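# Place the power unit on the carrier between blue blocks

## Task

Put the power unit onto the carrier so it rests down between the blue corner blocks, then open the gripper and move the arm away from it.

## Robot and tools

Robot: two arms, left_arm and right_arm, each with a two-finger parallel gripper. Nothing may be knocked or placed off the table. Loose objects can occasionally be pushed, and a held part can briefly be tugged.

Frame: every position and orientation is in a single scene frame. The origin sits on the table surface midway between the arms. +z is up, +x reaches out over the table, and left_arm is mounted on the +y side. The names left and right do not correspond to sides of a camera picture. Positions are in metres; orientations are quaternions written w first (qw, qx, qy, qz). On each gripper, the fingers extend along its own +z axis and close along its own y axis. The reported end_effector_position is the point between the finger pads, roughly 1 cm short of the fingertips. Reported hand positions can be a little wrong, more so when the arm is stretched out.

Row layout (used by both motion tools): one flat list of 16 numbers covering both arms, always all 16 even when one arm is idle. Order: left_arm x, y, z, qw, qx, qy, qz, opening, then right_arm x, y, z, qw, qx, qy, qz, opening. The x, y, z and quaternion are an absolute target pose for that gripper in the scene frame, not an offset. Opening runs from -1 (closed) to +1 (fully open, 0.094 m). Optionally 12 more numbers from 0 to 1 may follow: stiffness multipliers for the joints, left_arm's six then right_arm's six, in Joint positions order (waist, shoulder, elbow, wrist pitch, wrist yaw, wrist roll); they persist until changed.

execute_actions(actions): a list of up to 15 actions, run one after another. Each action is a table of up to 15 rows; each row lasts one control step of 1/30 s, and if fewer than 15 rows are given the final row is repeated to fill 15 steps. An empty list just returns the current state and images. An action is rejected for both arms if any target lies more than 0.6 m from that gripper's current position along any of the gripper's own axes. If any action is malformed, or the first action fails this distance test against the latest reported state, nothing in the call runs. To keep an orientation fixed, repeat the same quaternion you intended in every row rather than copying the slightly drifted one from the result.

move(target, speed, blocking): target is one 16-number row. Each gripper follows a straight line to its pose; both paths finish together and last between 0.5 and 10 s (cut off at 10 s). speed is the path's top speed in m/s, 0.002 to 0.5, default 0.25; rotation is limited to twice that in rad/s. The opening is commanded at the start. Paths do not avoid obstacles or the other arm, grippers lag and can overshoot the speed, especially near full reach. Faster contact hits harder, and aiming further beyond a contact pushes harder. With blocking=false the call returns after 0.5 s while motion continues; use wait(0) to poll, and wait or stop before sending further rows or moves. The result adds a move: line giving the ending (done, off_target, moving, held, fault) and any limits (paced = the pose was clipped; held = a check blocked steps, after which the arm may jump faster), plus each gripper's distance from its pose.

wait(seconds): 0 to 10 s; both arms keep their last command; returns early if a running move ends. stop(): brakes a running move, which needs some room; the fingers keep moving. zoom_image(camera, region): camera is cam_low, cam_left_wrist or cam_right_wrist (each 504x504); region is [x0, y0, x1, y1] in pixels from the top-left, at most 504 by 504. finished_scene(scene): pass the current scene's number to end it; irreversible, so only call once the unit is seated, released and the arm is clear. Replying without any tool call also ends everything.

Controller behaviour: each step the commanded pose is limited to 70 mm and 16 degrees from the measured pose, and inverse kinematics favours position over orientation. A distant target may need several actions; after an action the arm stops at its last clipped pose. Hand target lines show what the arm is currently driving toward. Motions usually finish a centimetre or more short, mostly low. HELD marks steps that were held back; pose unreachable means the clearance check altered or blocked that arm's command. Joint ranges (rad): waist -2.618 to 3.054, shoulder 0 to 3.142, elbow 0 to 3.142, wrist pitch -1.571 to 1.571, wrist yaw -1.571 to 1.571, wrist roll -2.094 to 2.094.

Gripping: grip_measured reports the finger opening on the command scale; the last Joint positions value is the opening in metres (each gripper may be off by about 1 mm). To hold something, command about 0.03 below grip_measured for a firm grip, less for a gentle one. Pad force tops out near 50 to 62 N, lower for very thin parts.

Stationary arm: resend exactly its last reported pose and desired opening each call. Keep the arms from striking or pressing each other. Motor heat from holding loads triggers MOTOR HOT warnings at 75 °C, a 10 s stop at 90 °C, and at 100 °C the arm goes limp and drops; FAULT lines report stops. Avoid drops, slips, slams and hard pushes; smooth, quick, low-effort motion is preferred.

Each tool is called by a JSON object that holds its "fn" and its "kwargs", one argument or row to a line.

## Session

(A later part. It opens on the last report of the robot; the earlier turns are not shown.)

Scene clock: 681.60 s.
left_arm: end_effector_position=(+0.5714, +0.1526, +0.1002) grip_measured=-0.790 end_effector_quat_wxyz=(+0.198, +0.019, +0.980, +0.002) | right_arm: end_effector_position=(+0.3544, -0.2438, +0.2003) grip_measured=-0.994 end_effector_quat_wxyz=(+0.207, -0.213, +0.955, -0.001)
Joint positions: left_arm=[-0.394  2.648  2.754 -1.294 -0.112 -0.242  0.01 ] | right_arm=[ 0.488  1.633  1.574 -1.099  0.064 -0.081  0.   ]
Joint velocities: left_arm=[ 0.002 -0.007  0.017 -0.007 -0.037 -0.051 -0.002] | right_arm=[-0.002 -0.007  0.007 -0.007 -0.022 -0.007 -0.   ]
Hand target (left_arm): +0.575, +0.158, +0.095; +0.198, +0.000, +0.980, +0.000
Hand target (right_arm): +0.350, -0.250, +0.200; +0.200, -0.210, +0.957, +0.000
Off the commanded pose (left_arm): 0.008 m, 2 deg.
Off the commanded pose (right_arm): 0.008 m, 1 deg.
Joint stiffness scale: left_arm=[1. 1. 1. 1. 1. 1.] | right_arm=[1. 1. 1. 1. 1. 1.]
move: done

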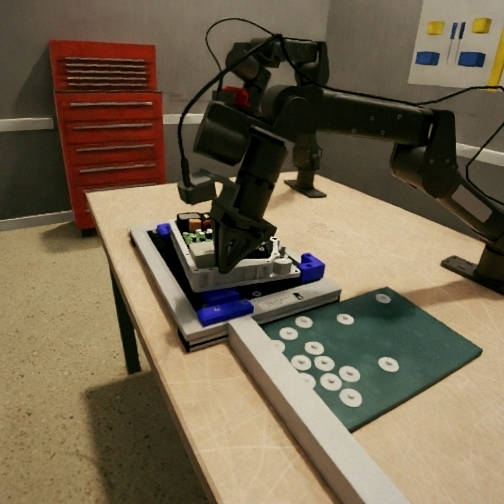

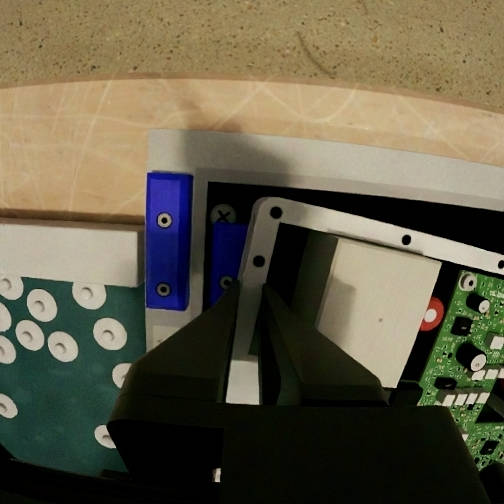

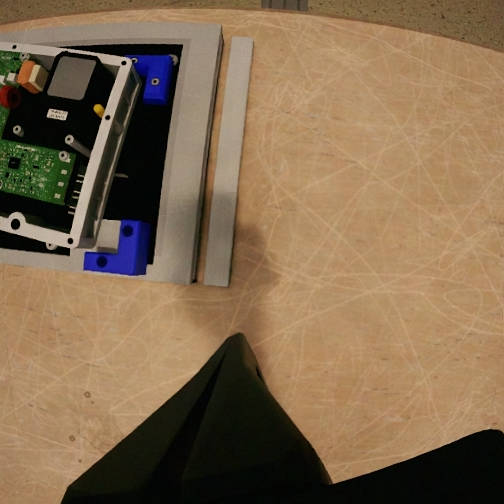

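{"fn": "move", "kwargs": {
  "target": [0.55,0.15,0.105,0.2,-0.07,0.977,0,-1,0.35,-0.25,0.2,0.2,-0.21,0.955,0,-1],
  "speed": 0.015
}}

Scene clock: 693.23 s.
left_arm: end_effector_position=(+0.5683, +0.1546, +0.0997) grip_measured=-0.771 end_effector_quat_wxyz=(+0.219, -0.024, +0.975, +0.005) | right_arm: end_effector_position=(+0.3544, -0.2438, +0.2003) grip_measured=-0.994 end_effector_quat_wxyz=(+0.207, -0.213, +0.955, -0.001)
Joint positions: left_arm=[-0.404  2.497  2.447 -1.104 -0.15  -0.329  0.011] | right_arm=[ 0.488  1.633  1.574 -1.099  0.064 -0.081  0.   ]
Joint velocities: left_arm=[-0.002 -0.012 -0.017  0.007  0.066  0.051 -0.   ] | right_arm=[ 0.012 -0.007 -0.007 -0.007 -0.007  0.022 -0.   ]
Hand target (left_arm): +0.551, +0.150, +0.105; +0.200, -0.068, +0.977, +0.001
Hand target (right_arm): +0.350, -0.250, +0.200; +0.200, -0.210, +0.957, +0.000
Off the commanded pose (left_arm): 0.020 m, 6 deg.
Off the commanded pose (right_arm): 0.008 m, 1 deg.
Joint stiffness scale: left_arm=[1. 1. 1. 1. 1. 1.] | right_arm=[1. 1. 1. 1. 1. 1.]
move: off_target (left_arm)

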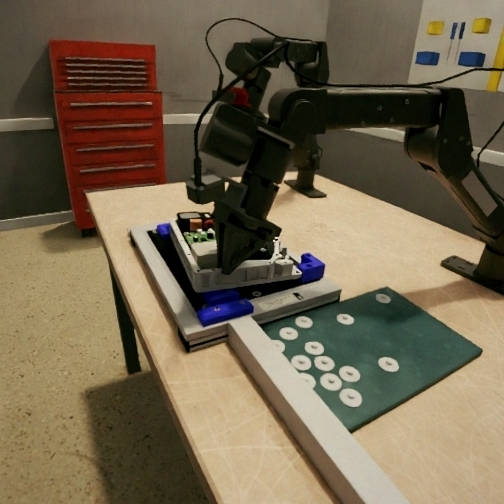

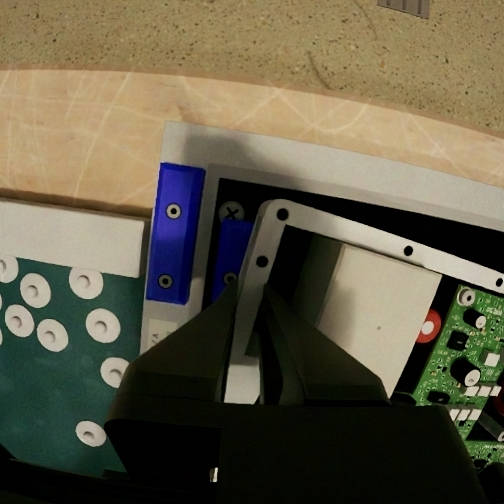

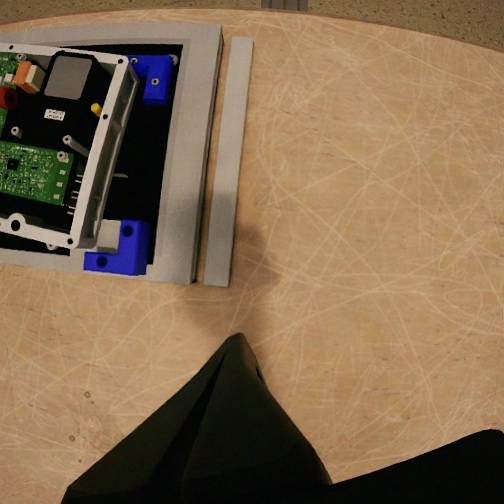

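{"fn": "move", "kwargs": {
  "target": [0.55,0.15,0.125,0.2,-0.07,0.977,0,-1,0.35,-0.25,0.2,0.2,-0.21,0.955,0,-1],
  "speed": 0.015
}}

{"fn": "move", "kwargs": {
  "target": [0.36,0.06,0.2,0.1,0,0.99,0,-0.3,0.35,-0.25,0.2,0.2,-0.21,0.955,0,-1],
  "speed": 0.002,
  "blocking": false
}}

{"fn": "stop", "kwargs": {

}}

Scene clock: 711.33 s.
left_arm: end_effector_position=(+0.5682, +0.1546, +0.1000) grip_measured=-0.771 end_effector_quat_wxyz=(+0.219, -0.023, +0.975, +0.005) | right_arm: end_effector_position=(+0.3544, -0.2438, +0.2003) grip_measured=-0.994 end_effector_quat_wxyz=(+0.207, -0.213, +0.955, -0.001)
Joint positions: left_arm=[-0.404  2.495  2.446 -1.104 -0.15  -0.327  0.011] | right_arm=[ 0.488  1.633  1.574 -1.099  0.064 -0.081  0.   ]
Joint velocities: left_arm=[ 0.002  0.002 -0.012  0.066 -0.095 -0.022 -0.   ] | right_arm=[-0.012 -0.032  0.002  0.007 -0.051  0.051  0.   ]
Hand target (left_arm): +0.551, +0.150, +0.124; +0.210, -0.067, +0.975, -0.003
Hand target (right_arm): +0.350, -0.250, +0.200; +0.200, -0.210, +0.957, +0.000
Off the commanded pose (left_arm): 0.031 m, 6 deg.
Off the commanded pose (right_arm): 0.008 m, 1 deg.
Joint stiffness scale: left_arm=[1. 1. 1. 1. 1. 1.] | right_arm=[1. 1. 1. 1. 1. 1.]
move: off_target (left_arm)

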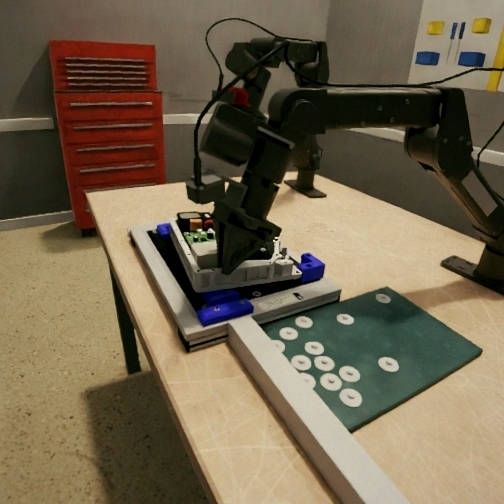

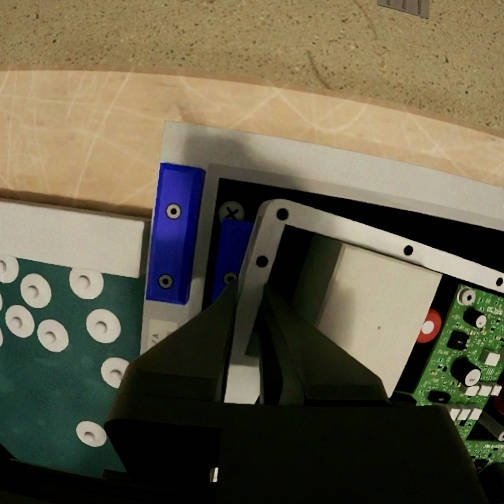

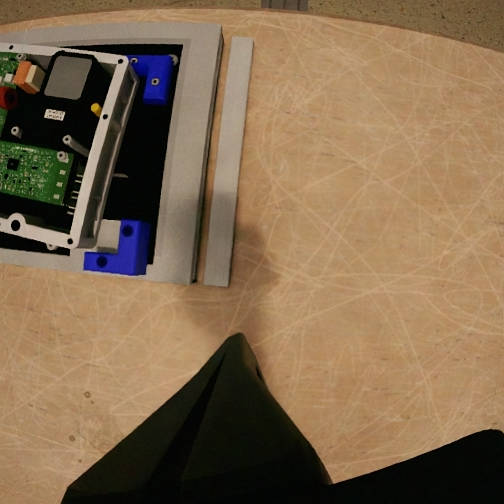

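Scene clock: 711.83 s.
left_arm: end_effector_position=(+0.5688, +0.1558, +0.1003) grip_measured=-0.302 end_effector_quat_wxyz=(+0.221, -0.022, +0.975, +0.007) | right_arm: end_effector_position=(+0.3544, -0.2438, +0.2003) grip_measured=-0.994 end_effector_quat_wxyz=(+0.207, -0.213, +0.955, -0.001)
Joint positions: left_arm=[-0.403  2.495  2.446 -1.102 -0.155 -0.323  0.033] | right_arm=[ 0.488  1.633  1.574 -1.099  0.064 -0.081  0.   ]
Joint velocities: left_arm=[-0.002 -0.012 -0.022  0.037 -0.022 -0.007 -0.001] | right_arm=[-0.007  0.012  0.007 -0.037  0.007  0.066 -0.   ]
Hand target (left_arm): +0.567, +0.154, +0.100; +0.219, -0.023, +0.976, +0.005
Hand target (right_arm): +0.354, -0.244, +0.200; +0.207, -0.213, +0.955, -0.001
Off the commanded pose (left_arm): 0.250 m, 14 deg.
Off the commanded pose (right_arm): 0.008 m, 1 deg.
Joint stiffness scale: left_arm=[1. 1. 1. 1. 1. 1.] | right_arm=[1. 1. 1. 1. 1. 1.]
move: running

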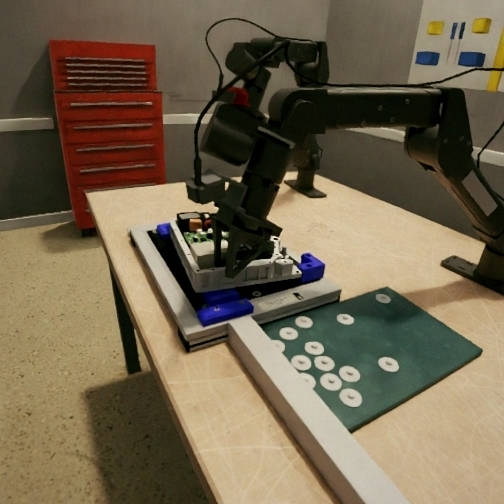

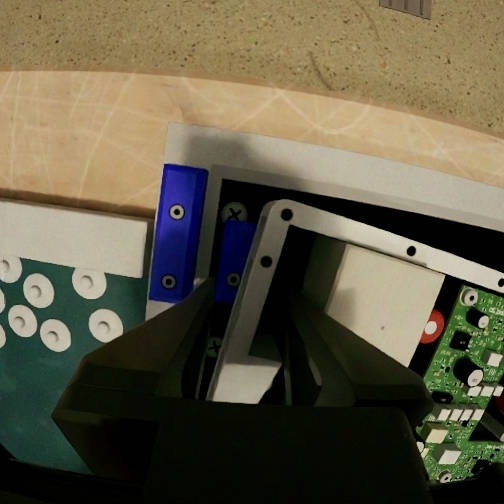

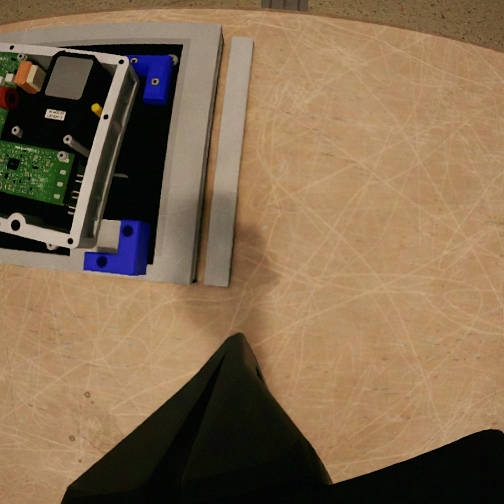

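Scene clock: 712.07 s.
left_arm: end_effector_position=(+0.5688, +0.1558, +0.1003) grip_measured=-0.302 end_effector_quat_wxyz=(+0.221, -0.022, +0.975, +0.007) | right_arm: end_effector_position=(+0.3544, -0.2438, +0.2003) grip_measured=-0.994 end_effector_quat_wxyz=(+0.207, -0.213, +0.955, -0.001)
Joint positions: left_arm=[-0.403  2.495  2.446 -1.102 -0.155 -0.323  0.033] | right_arm=[ 0.488  1.633  1.574 -1.099  0.064 -0.081  0.   ]
Joint velocities: left_arm=[ 0.002  0.012 -0.017  0.007 -0.037  0.022 -0.   ] | right_arm=[-0.002 -0.002 -0.012  0.022 -0.051  0.022 -0.   ]
Hand target (left_arm): +0.567, +0.154, +0.100; +0.219, -0.023, +0.976, +0.005
Hand target (right_arm): +0.354, -0.244, +0.200; +0.207, -0.213, +0.955, -0.001
Off the commanded pose (left_arm): 0.250 m, 14 deg.
Off the commanded pose (right_arm): 0.008 m, 1 deg.
Joint stiffness scale: left_arm=[1. 1. 1. 1. 1. 1.] | right_arm=[1. 1. 1. 1. 1. 1.]
earlier move: stopped

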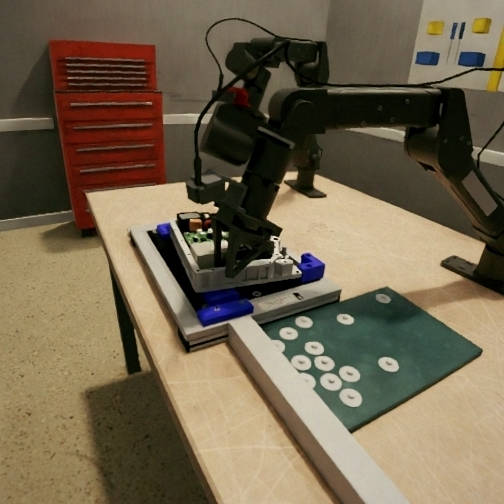

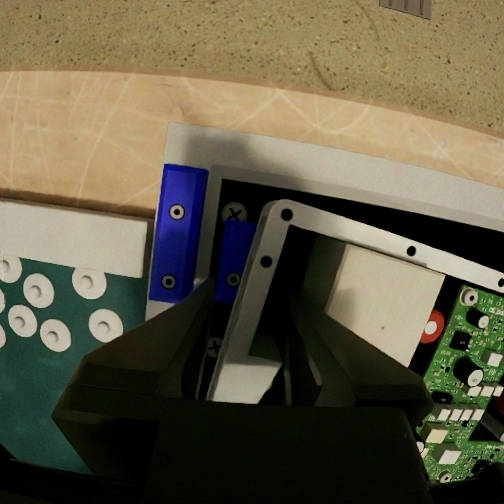

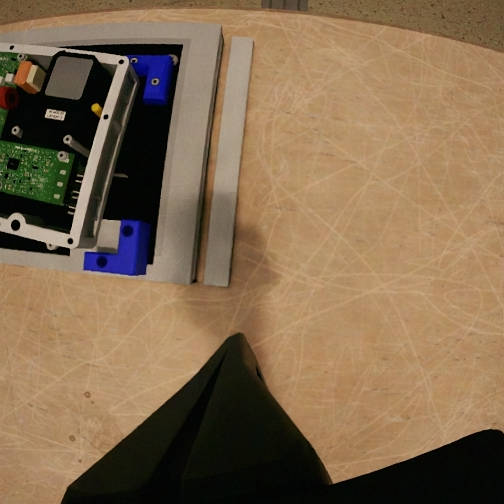

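{"fn": "move", "kwargs": {
  "target": [0.56,0.157,0.15,0.2,0,0.98,0,-0.3,0.35,-0.25,0.2,0.2,-0.21,0.955,0,-1],
  "speed": 0.06
}}

{"fn": "move", "kwargs": {
  "target": [0.42,0.05,0.24,0.1,0,0.99,0,-1,0.35,-0.25,0.2,0.2,-0.21,0.955,0,-1],
  "speed": 0.1
}}

Scene clock: 719.77 s.
left_arm: end_effector_position=(+0.5553, +0.1539, +0.1429) grip_measured=-0.302 end_effector_quat_wxyz=(+0.207, +0.002, +0.978, -0.001) | right_arm: end_effector_position=(+0.3544, -0.2438, +0.2003) grip_measured=-0.994 end_effector_quat_wxyz=(+0.207, -0.213, +0.955, -0.001)
Joint positions: left_arm=[-0.403  2.604  2.846 -1.413 -0.121 -0.282  0.033] | right_arm=[ 0.488  1.633  1.574 -1.099  0.064 -0.081  0.   ]
Joint velocities: left_arm=[-0.012 -0.012  0.002  0.007 -0.007  0.007 -0.   ] | right_arm=[-0.022  0.007 -0.007  0.007 -0.007  0.007 -0.002]
Hand target (left_arm): +0.558, +0.157, +0.149; +0.215, +0.001, +0.977, -0.004
Hand target (right_arm): +0.350, -0.250, +0.200; +0.200, -0.210, +0.957, +0.000
Off the commanded pose (left_arm): 0.009 m, 1 deg.
Off the commanded pose (right_arm): 0.008 m, 1 deg.
Joint stiffness scale: left_arm=[1. 1. 1. 1. 1. 1.] | right_arm=[1. 1. 1. 1. 1. 1.]
elbow stopped short (left arm): the move would have taken joint 3 (elbow) straighter than the controller allows; a more bent joint 3 avoids this.
move: done

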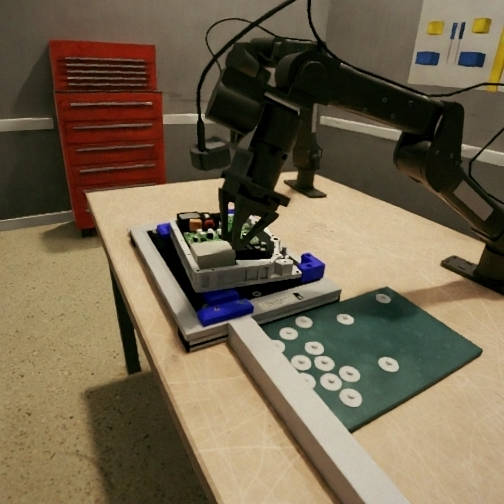

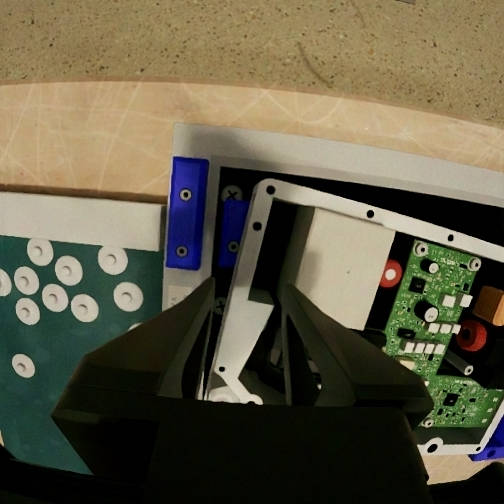

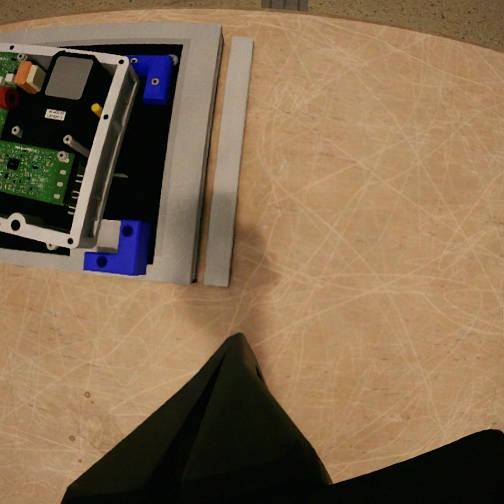

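Scene clock: 722.10 s.
left_arm: end_effector_position=(+0.4260, +0.0478, +0.2314) grip_measured=-0.986 end_effector_quat_wxyz=(+0.185, +0.008, +0.981, -0.051) | right_arm: end_effector_position=(+0.3544, -0.2438, +0.2003) grip_measured=-0.994 end_effector_quat_wxyz=(+0.207, -0.213, +0.955, -0.001)
Joint positions: left_arm=[-0.692  2.289  2.659 -1.572 -0.119 -0.56   0.001] | right_arm=[ 0.488  1.633  1.574 -1.099  0.064 -0.081  0.   ]
Joint velocities: left_arm=[-0.002  0.017 -0.017 -0.051 -0.007 -0.007  0.001] | right_arm=[-0.007  0.002  0.007 -0.037 -0.022  0.007  0.   ]
Hand target (left_arm): +0.420, +0.049, +0.239; +0.187, +0.006, +0.981, -0.055
Hand target (right_arm): +0.350, -0.250, +0.200; +0.200, -0.210, +0.957, +0.000
Off the commanded pose (left_arm): 0.011 m, 12 deg.
Off the commanded pose (right_arm): 0.008 m, 1 deg.
Joint stiffness scale: left_arm=[1. 1. 1. 1. 1. 1.] | right_arm=[1. 1. 1. 1. 1. 1.]
elbow stopped short (left arm): the move would have taken joint 3 (elbow) straighter than the controller allows; a more bent joint 3 avoids this.
joint sent to its limit (left arm) — the command would take joint 4 (wrist pitch) past its lower limit, so that joint was sent only as far as its limit.
move: off_target (left_arm)

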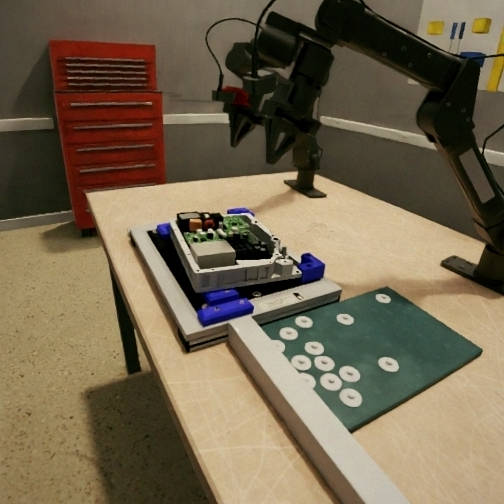

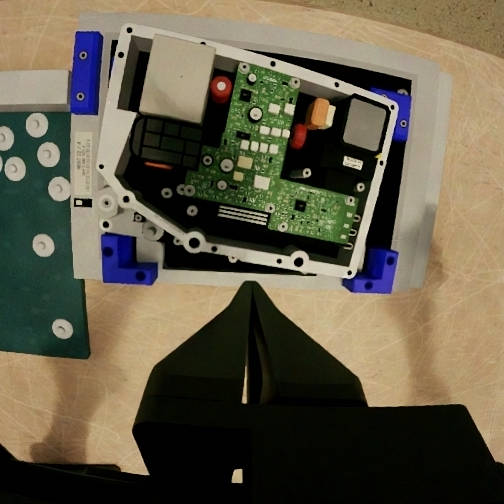

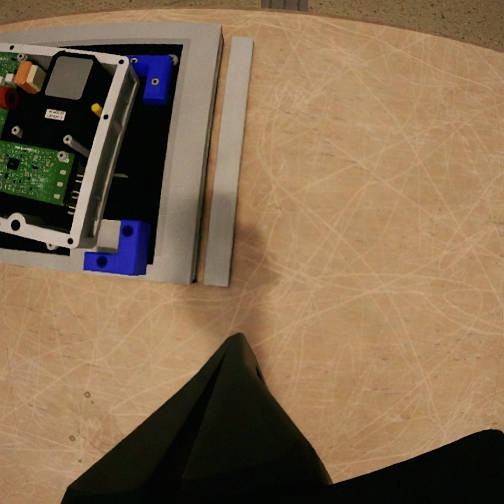

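{"fn": "move", "kwargs": {
  "target": [0.50,0.215,0.13,0.15,0,0.988,0,-1,0.35,-0.25,0.2,0.2,-0.21,0.955,0,-1],
  "speed": 0.1
}}

{"fn": "move", "kwargs": {
  "target": [0.505,0.215,0.092,0.15,0,0.988,0,-1,0.35,-0.25,0.2,0.2,-0.21,0.955,0,-1],
  "speed": 0.04
}}

{"fn": "move", "kwargs": {
  "target": [0.505,0.16,0.092,0.15,0,0.988,0,-1,0.35,-0.25,0.2,0.2,-0.21,0.955,0,-1],
  "speed": 0.015
}}

Scene clock: 741.20 s.
left_arm: end_effector_position=(+0.4985, +0.2148, +0.1357) grip_measured=-0.986 end_effector_quat_wxyz=(+0.154, -0.003, +0.988, +0.004) | right_arm: end_effector_position=(+0.3544, -0.2438, +0.2003) grip_measured=-0.994 end_effector_quat_wxyz=(+0.207, -0.213, +0.955, -0.001)
Joint positions: left_arm=[-0.304  2.199  2.119 -1.19  -0.072 -0.207  0.001] | right_arm=[ 0.488  1.633  1.574 -1.099  0.064 -0.081  0.   ]
Joint velocities: left_arm=[-0.002  0.002 -0.017  0.051  0.037 -0.022  0.   ] | right_arm=[-0.027 -0.002  0.012 -0.007 -0.007 -0.066  0.001]
Hand target (left_arm): +0.500, +0.215, +0.130; +0.152, -0.000, +0.988, +0.002
Hand target (right_arm): +0.350, -0.250, +0.200; +0.200, -0.210, +0.957, +0.000
Off the commanded pose (left_arm): 0.006 m, 1 deg.
Off the commanded pose (right_arm): 0.008 m, 1 deg.
Joint stiffness scale: left_arm=[1. 1. 1. 1. 1. 1.] | right_arm=[1. 1. 1. 1. 1. 1.]
move: done

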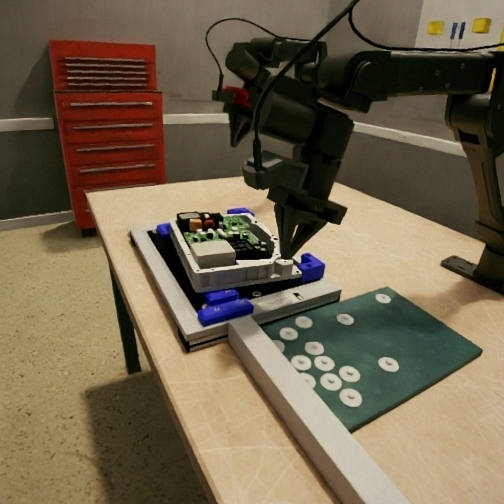

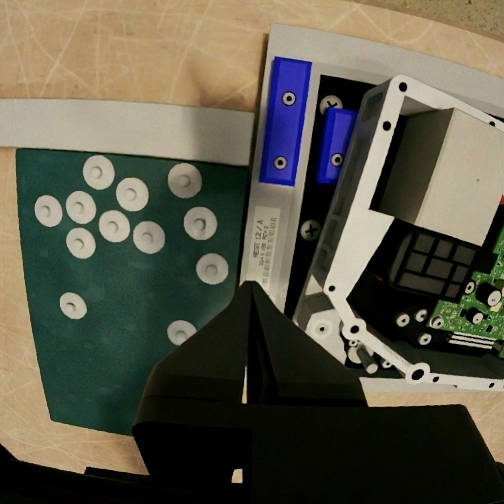

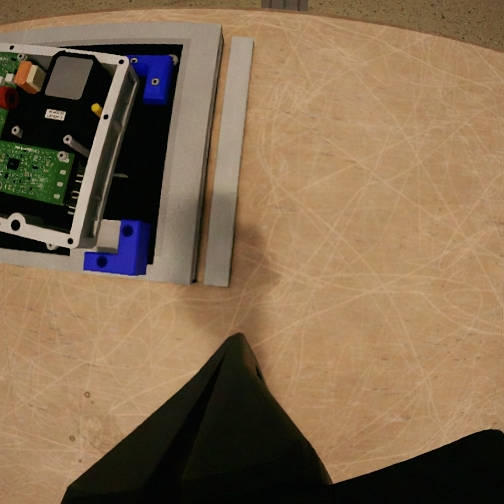

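Scene clock: 742.67 s.
left_arm: end_effector_position=(+0.5036, +0.2126, +0.0950) grip_measured=-0.986 end_effector_quat_wxyz=(+0.148, -0.000, +0.989, +0.002) | right_arm: end_effector_position=(+0.3544, -0.2438, +0.2003) grip_measured=-0.994 end_effector_quat_wxyz=(+0.207, -0.213, +0.955, -0.001)
Joint positions: left_arm=[-0.304  2.221  1.997 -1.056 -0.066 -0.202  0.001] | right_arm=[ 0.488  1.633  1.574 -1.099  0.064 -0.081  0.   ]
Joint velocities: left_arm=[-0.002 -0.002 -0.007  0.051 -0.007 -0.022 -0.001] | right_arm=[ 0.012  0.007  0.002 -0.022  0.037 -0.007 -0.   ]
Hand target (left_arm): +0.506, +0.215, +0.092; +0.150, +0.000, +0.989, +0.000
Hand target (right_arm): +0.350, -0.250, +0.200; +0.200, -0.210, +0.957, +0.000
Off the commanded pose (left_arm): 0.004 m, 0 deg.
Off the commanded pose (right_arm): 0.008 m, 1 deg.
Joint stiffness scale: left_arm=[1. 1. 1. 1. 1. 1.] | right_arm=[1. 1. 1. 1. 1. 1.]
move: done

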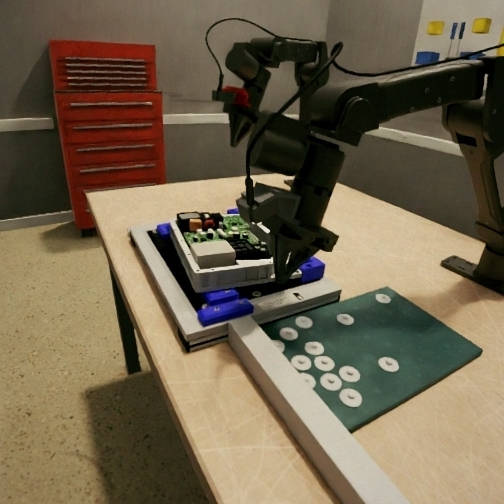

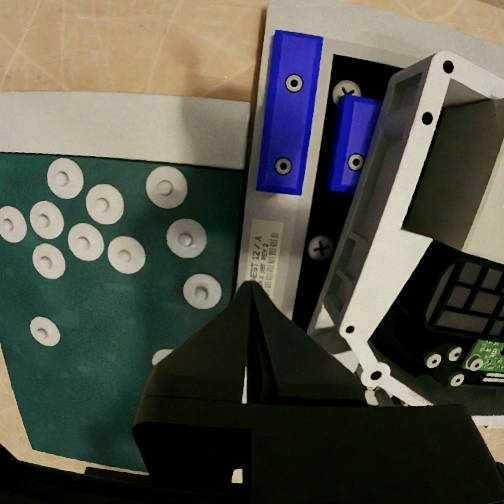

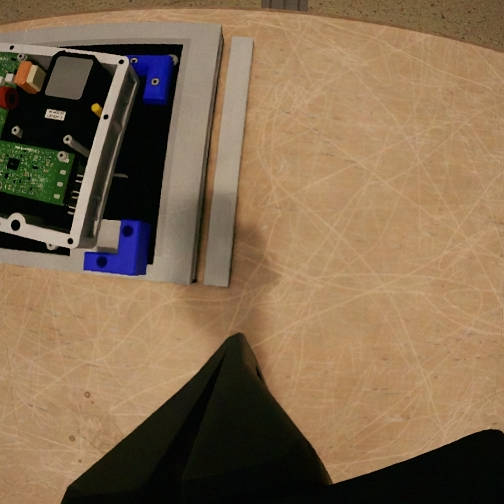

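Scene clock: 746.40 s.
left_arm: end_effector_position=(+0.5003, +0.1767, +0.0864) grip_measured=-0.986 end_effector_quat_wxyz=(+0.137, -0.007, +0.990, +0.013) | right_arm: end_effector_position=(+0.3544, -0.2438, +0.2003) grip_measured=-0.994 end_effector_quat_wxyz=(+0.207, -0.213, +0.955, -0.001)
Joint positions: left_arm=[-0.388  2.284  2.073 -1.104 -0.105 -0.297  0.001] | right_arm=[ 0.488  1.633  1.574 -1.099  0.064 -0.081  0.   ]
Joint velocities: left_arm=[ 0.002 -0.007  0.007 -0.007 -0.037  0.007  0.   ] | right_arm=[ 0.002 -0.002 -0.007  0.022  0.007  0.081 -0.001]
Hand target (left_arm): +0.505, +0.160, +0.092; +0.150, -0.000, +0.989, -0.001
Hand target (right_arm): +0.350, -0.250, +0.200; +0.200, -0.210, +0.957, +0.000
Off the commanded pose (left_arm): 0.018 m, 2 deg.
Off the commanded pose (right_arm): 0.008 m, 1 deg.
Joint stiffness scale: left_arm=[1. 1. 1. 1. 1. 1.] | right_arm=[1. 1. 1. 1. 1. 1.]
move: off_target (left_arm)

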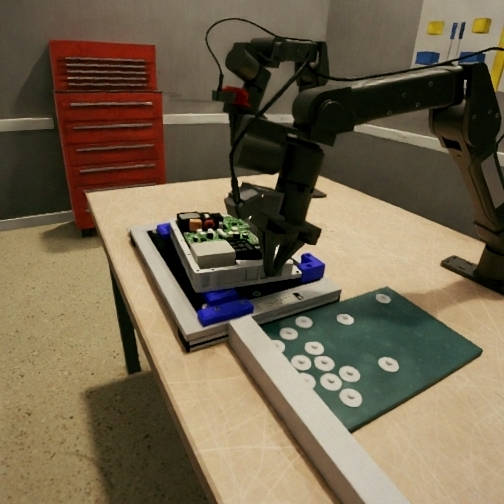

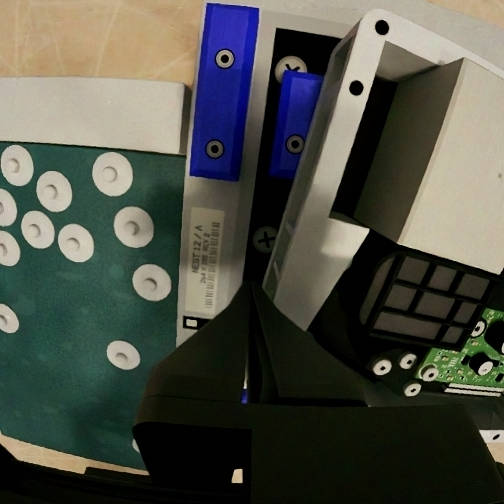

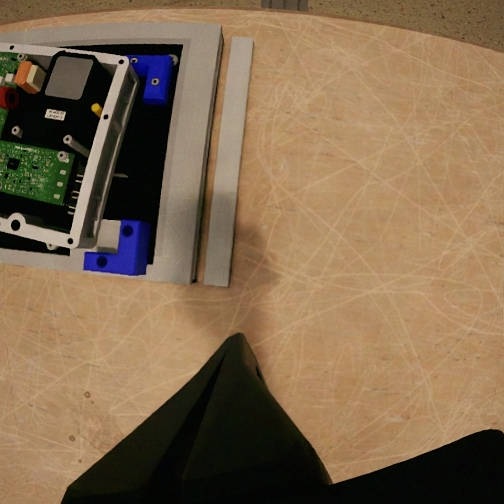

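{"fn": "move", "kwargs": {
  "target": [0.50,0.2,0.14,0.15,0,0.988,0,-0.35,0.40,-0.07,0.15,0.1,-0.843,0.537,0,-0.2],
  "speed": 0.1
}}

{"fn": "move", "kwargs": {
  "target": [0.56,0.16,0.135,0.2,0,0.98,0,-0.35,0.40,-0.04,0.13,0.1,-0.843,0.537,0,-0.2],
  "speed": 0.08
}}

Scene clock: 764.13 s.
left_arm: end_effector_position=(+0.4927, +0.1967, +0.1141) grip_measured=-0.351 end_effector_quat_wxyz=(+0.123, +0.003, +0.992, +0.009) | right_arm: end_effector_position=(+0.4078, -0.0768, +0.1552) grip_measured=-0.202 end_effector_quat_wxyz=(-0.121, +0.831, -0.543, +0.017)
Joint positions: left_arm=[-0.344  2.259  2.149 -1.226 -0.077 -0.235  0.03 ] | right_arm=[ 0.714  2.463  2.682 -1.553 -0.063 -1.38   0.037]
Joint velocities: left_arm=[-0.002 -0.002 -0.002 -0.051  0.066 -0.051 -0.001] | right_arm=[ 0.002  0.012  0.002 -0.051  0.007 -0.11  -0.001]
Hand target (left_arm): +0.498, +0.200, +0.140; +0.150, +0.000, +0.989, +0.001
Hand target (right_arm): +0.402, -0.071, +0.151; -0.117, +0.837, -0.535, +0.006
Off the commanded pose (left_arm): 0.027 m, 3 deg.
Off the commanded pose (right_arm): 0.012 m, 3 deg.
Joint stiffness scale: left_arm=[1. 1. 1. 1. 1. 1.] | right_arm=[1. 1. 1. 1. 1. 1.]
joint sent to its limit (right arm) — the command would take joint 4 (wrist pitch) past its lower limit, so that joint was sent only as far as its limit.
move: off_target (left_arm, right_arm)

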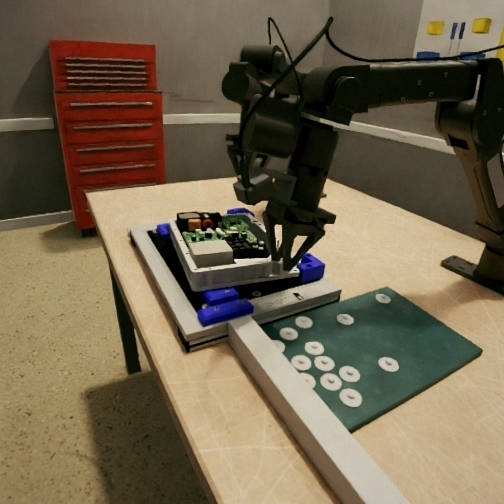

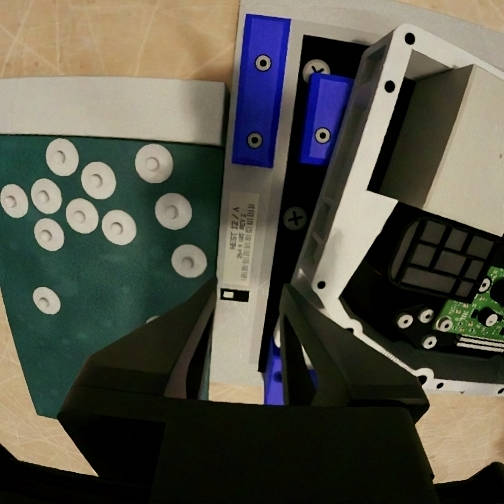

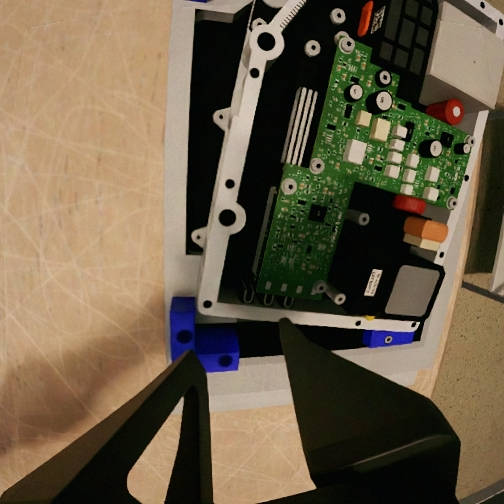

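Scene clock: 765.47 s.
left_arm: end_effector_position=(+0.5609, +0.1640, +0.1295) grip_measured=-0.351 end_effector_quat_wxyz=(+0.200, +0.001, +0.980, -0.006) | right_arm: end_effector_position=(+0.4041, -0.0434, +0.1335) grip_measured=-0.202 end_effector_quat_wxyz=(-0.124, +0.837, -0.533, +0.012)
Joint positions: left_arm=[-0.376  2.575  2.734 -1.34  -0.098 -0.261  0.03 ] | right_arm=[ 0.77   2.572  2.797 -1.554 -0.063 -1.346  0.037]
Joint velocities: left_arm=[-0.017  0.081  0.178 -0.154 -0.022  0.022  0.   ] | right_arm=[-0.002 -0.002  0.022 -0.022 -0.007 -0.007 -0.   ]
Hand target (left_arm): +0.559, +0.161, +0.135; +0.203, +0.001, +0.979, -0.001
Hand target (right_arm): +0.400, -0.040, +0.130; -0.119, +0.837, -0.534, +0.007
Off the commanded pose (left_arm): 0.007 m, 1 deg.
Off the commanded pose (right_arm): 0.006 m, 3 deg.
Joint stiffness scale: left_arm=[1. 1. 1. 1. 1. 1.] | right_arm=[1. 1. 1. 1. 1. 1.]
joint sent to its limit (right arm) — the command would take joint 4 (wrist pitch) past its lower limit, so that joint was sent only as far as its limit.
move: off_target (right_arm)

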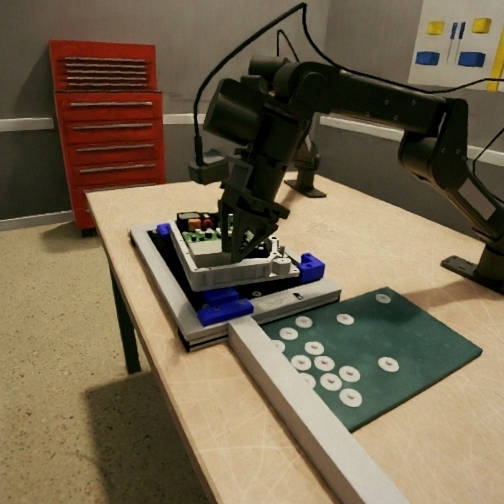

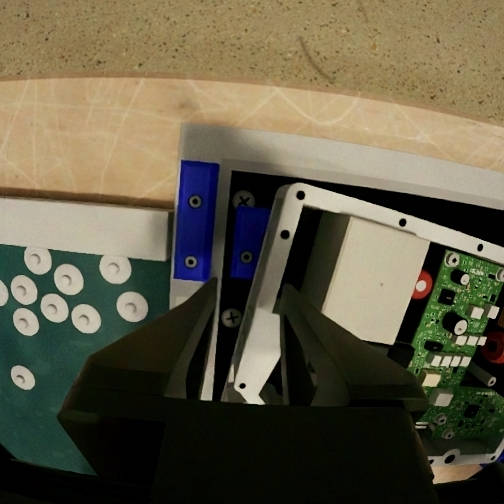

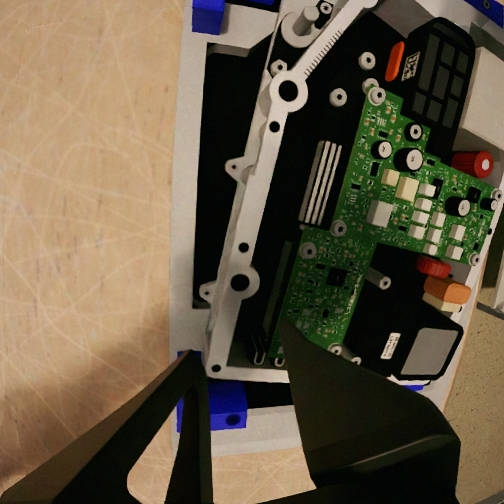

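{"fn": "move", "kwargs": {
  "target": [0.572,0.156,0.097,0.2,0,0.98,0,-0.35,0.41,-0.015,0.12,0,-0.843,0.537,0,-0.2],
  "speed": 0.04
}}

Scene clock: 775.13 s.
left_arm: end_effector_position=(+0.5736, +0.1608, +0.1100) grip_measured=-0.351 end_effector_quat_wxyz=(+0.207, -0.002, +0.978, -0.007) | right_arm: end_effector_position=(+0.4103, -0.0209, +0.1223) grip_measured=-0.202 end_effector_quat_wxyz=(-0.138, +0.834, -0.532, +0.040)
Joint positions: left_arm=[-0.376  2.61   2.715 -1.271 -0.101 -0.267  0.03 ] | right_arm=[ 0.814  2.625  2.843 -1.5   -0.007 -1.309  0.037]
Joint velocities: left_arm=[-0.002 -0.002  0.002 -0.007  0.007 -0.051  0.001] | right_arm=[-0.007  0.007 -0.002 -0.007 -0.081 -0.037  0.   ]
Hand target (left_arm): +0.572, +0.156, +0.097; +0.199, -0.000, +0.980, +0.000
Hand target (right_arm): +0.410, -0.016, +0.120; -0.140, +0.835, -0.531, +0.043
Off the commanded pose (left_arm): 0.014 m, 1 deg.
Off the commanded pose (right_arm): 0.006 m, 17 deg; orientation clipped at the last step of the last action.
Joint stiffness scale: left_arm=[1. 1. 1. 1. 1. 1.] | right_arm=[1. 1. 1. 1. 1. 1.]
elbow stopped short (right arm): the move would have taken joint 3 (elbow) straighter than the controller allows; a more bent joint 3 avoids this.
move: off_target (left_arm, right_arm); limits=paced

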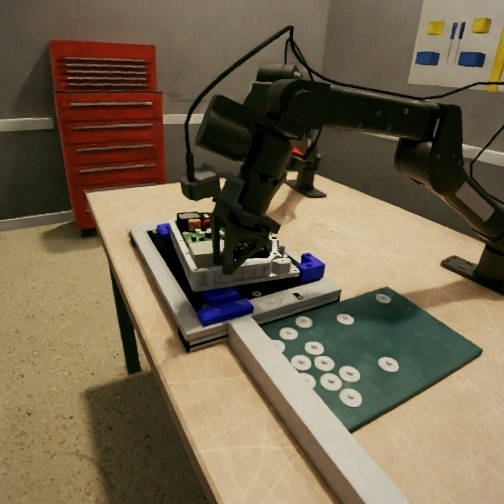

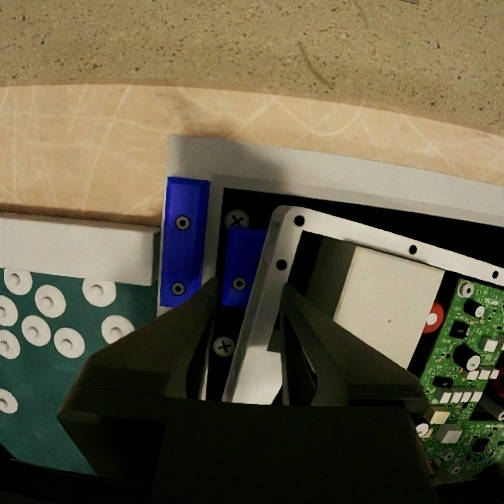

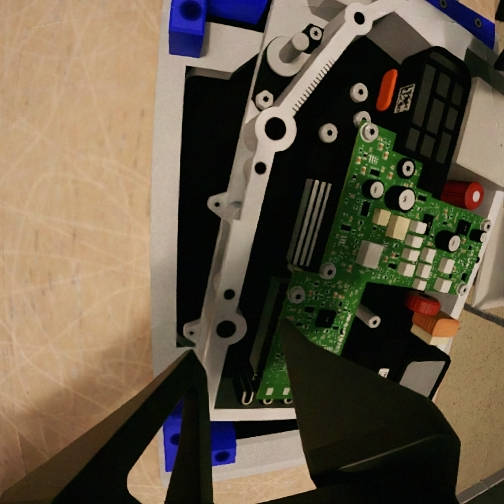

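{"fn": "move", "kwargs": {
  "target": [0.572,0.148,0.115,0.2,0,0.98,0,-0.35,0.41,-0.015,0.11,-0.138,0.834,-0.532,0.04,-0.2],
  "speed": 0.03
}}

{"fn": "move", "kwargs": {
  "target": [0.572,0.148,0.095,0.2,0,0.98,0,-0.35,0.41,-0.015,0.09,-0.138,0.834,-0.532,0.04,-0.2],
  "speed": 0.03
}}

Scene clock: 784.73 s.
left_arm: end_effector_position=(+0.5694, +0.1502, +0.1078) grip_measured=-0.351 end_effector_quat_wxyz=(+0.199, +0.003, +0.980, -0.005) | right_arm: end_effector_position=(+0.4123, -0.0193, +0.1005) grip_measured=-0.202 end_effector_quat_wxyz=(-0.126, +0.835, -0.534, +0.036)
Joint positions: left_arm=[-0.397  2.677  2.845 -1.351 -0.106 -0.278  0.03 ] | right_arm=[ 0.814  2.617  2.74  -1.43  -0.007 -1.306  0.037]
Joint velocities: left_arm=[ 0.002  0.002 -0.007  0.007 -0.007  0.037 -0.001] | right_arm=[-0.002 -0.081 -0.066  0.037 -0.022 -0.007  0.   ]
Hand target (left_arm): +0.571, +0.148, +0.115; +0.210, +0.001, +0.978, -0.003
Hand target (right_arm): +0.410, -0.015, +0.110; -0.136, +0.834, -0.532, +0.039
Off the commanded pose (left_arm): 0.008 m, 1 deg.
Off the commanded pose (right_arm): 0.011 m, 1 deg.
Joint stiffness scale: left_arm=[1. 1. 1. 1. 1. 1.] | right_arm=[1. 1. 1. 1. 1. 1.]
elbow stopped short (left arm): the move would have taken joint 3 (elbow) straighter than the controller allows; a more bent joint 3 avoids this.
move: off_target (right_arm)

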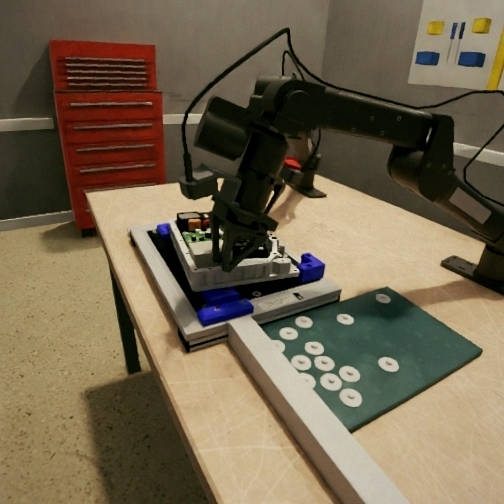

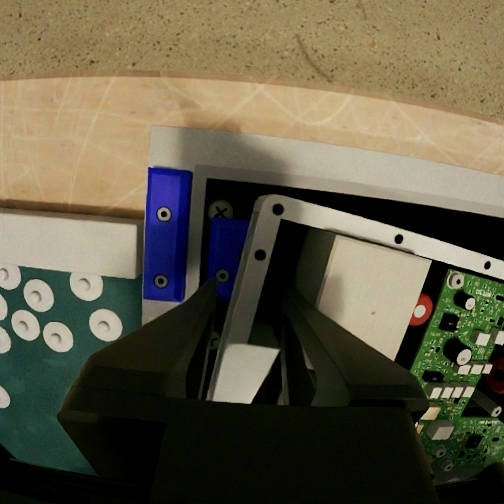

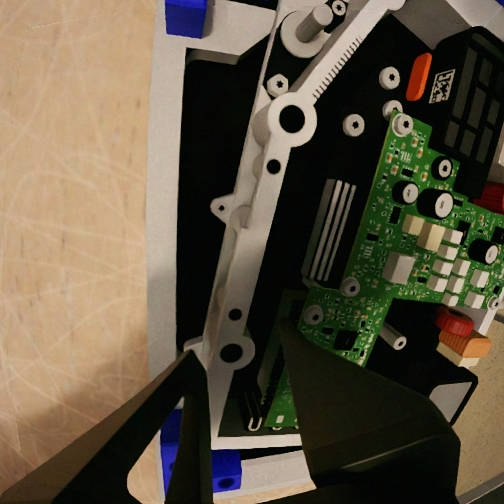

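Scene clock: 786.43 s.
left_arm: end_effector_position=(+0.5722, +0.1522, +0.0930) grip_measured=-0.351 end_effector_quat_wxyz=(+0.194, +0.000, +0.981, +0.004) | right_arm: end_effector_position=(+0.4141, -0.0178, +0.0852) grip_measured=-0.202 end_effector_quat_wxyz=(-0.135, +0.834, -0.533, +0.039)
Joint positions: left_arm=[-0.397  2.677  2.787 -1.307 -0.121 -0.281  0.03 ] | right_arm=[ 0.814  2.525  2.496 -1.259 -0.007 -1.306  0.037]
Joint velocities: left_arm=[-0.012 -0.007 -0.012 -0.066 -0.051  0.007  0.   ] | right_arm=[ 0.012 -0.002  0.002  0.007  0.051  0.022  0.   ]
Hand target (left_arm): +0.572, +0.148, +0.095; +0.199, -0.000, +0.980, +0.000
Hand target (right_arm): +0.410, -0.015, +0.090; -0.138, +0.834, -0.532, +0.040
Off the commanded pose (left_arm): 0.005 m, 1 deg.
Off the commanded pose (right_arm): 0.007 m, 0 deg.
Joint stiffness scale: left_arm=[1. 1. 1. 1. 1. 1.] | right_arm=[1. 1. 1. 1. 1. 1.]
move: done

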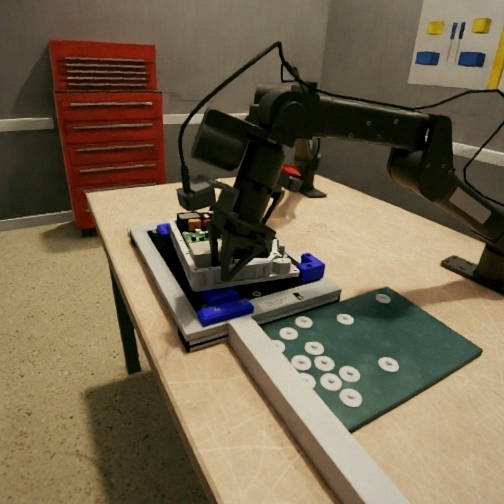

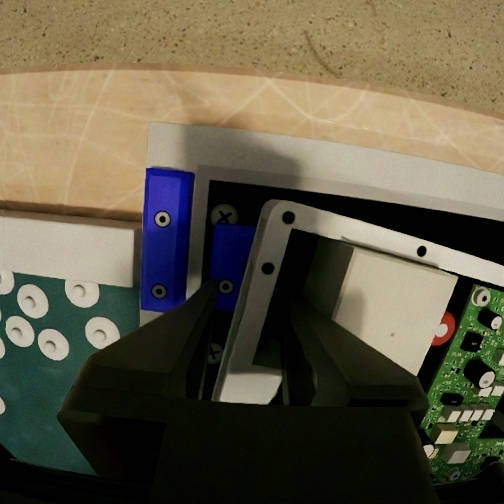

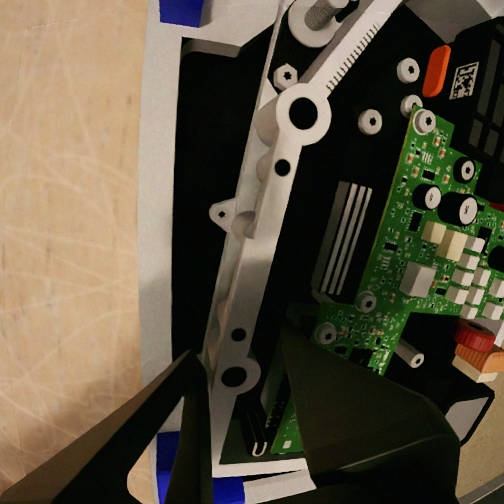

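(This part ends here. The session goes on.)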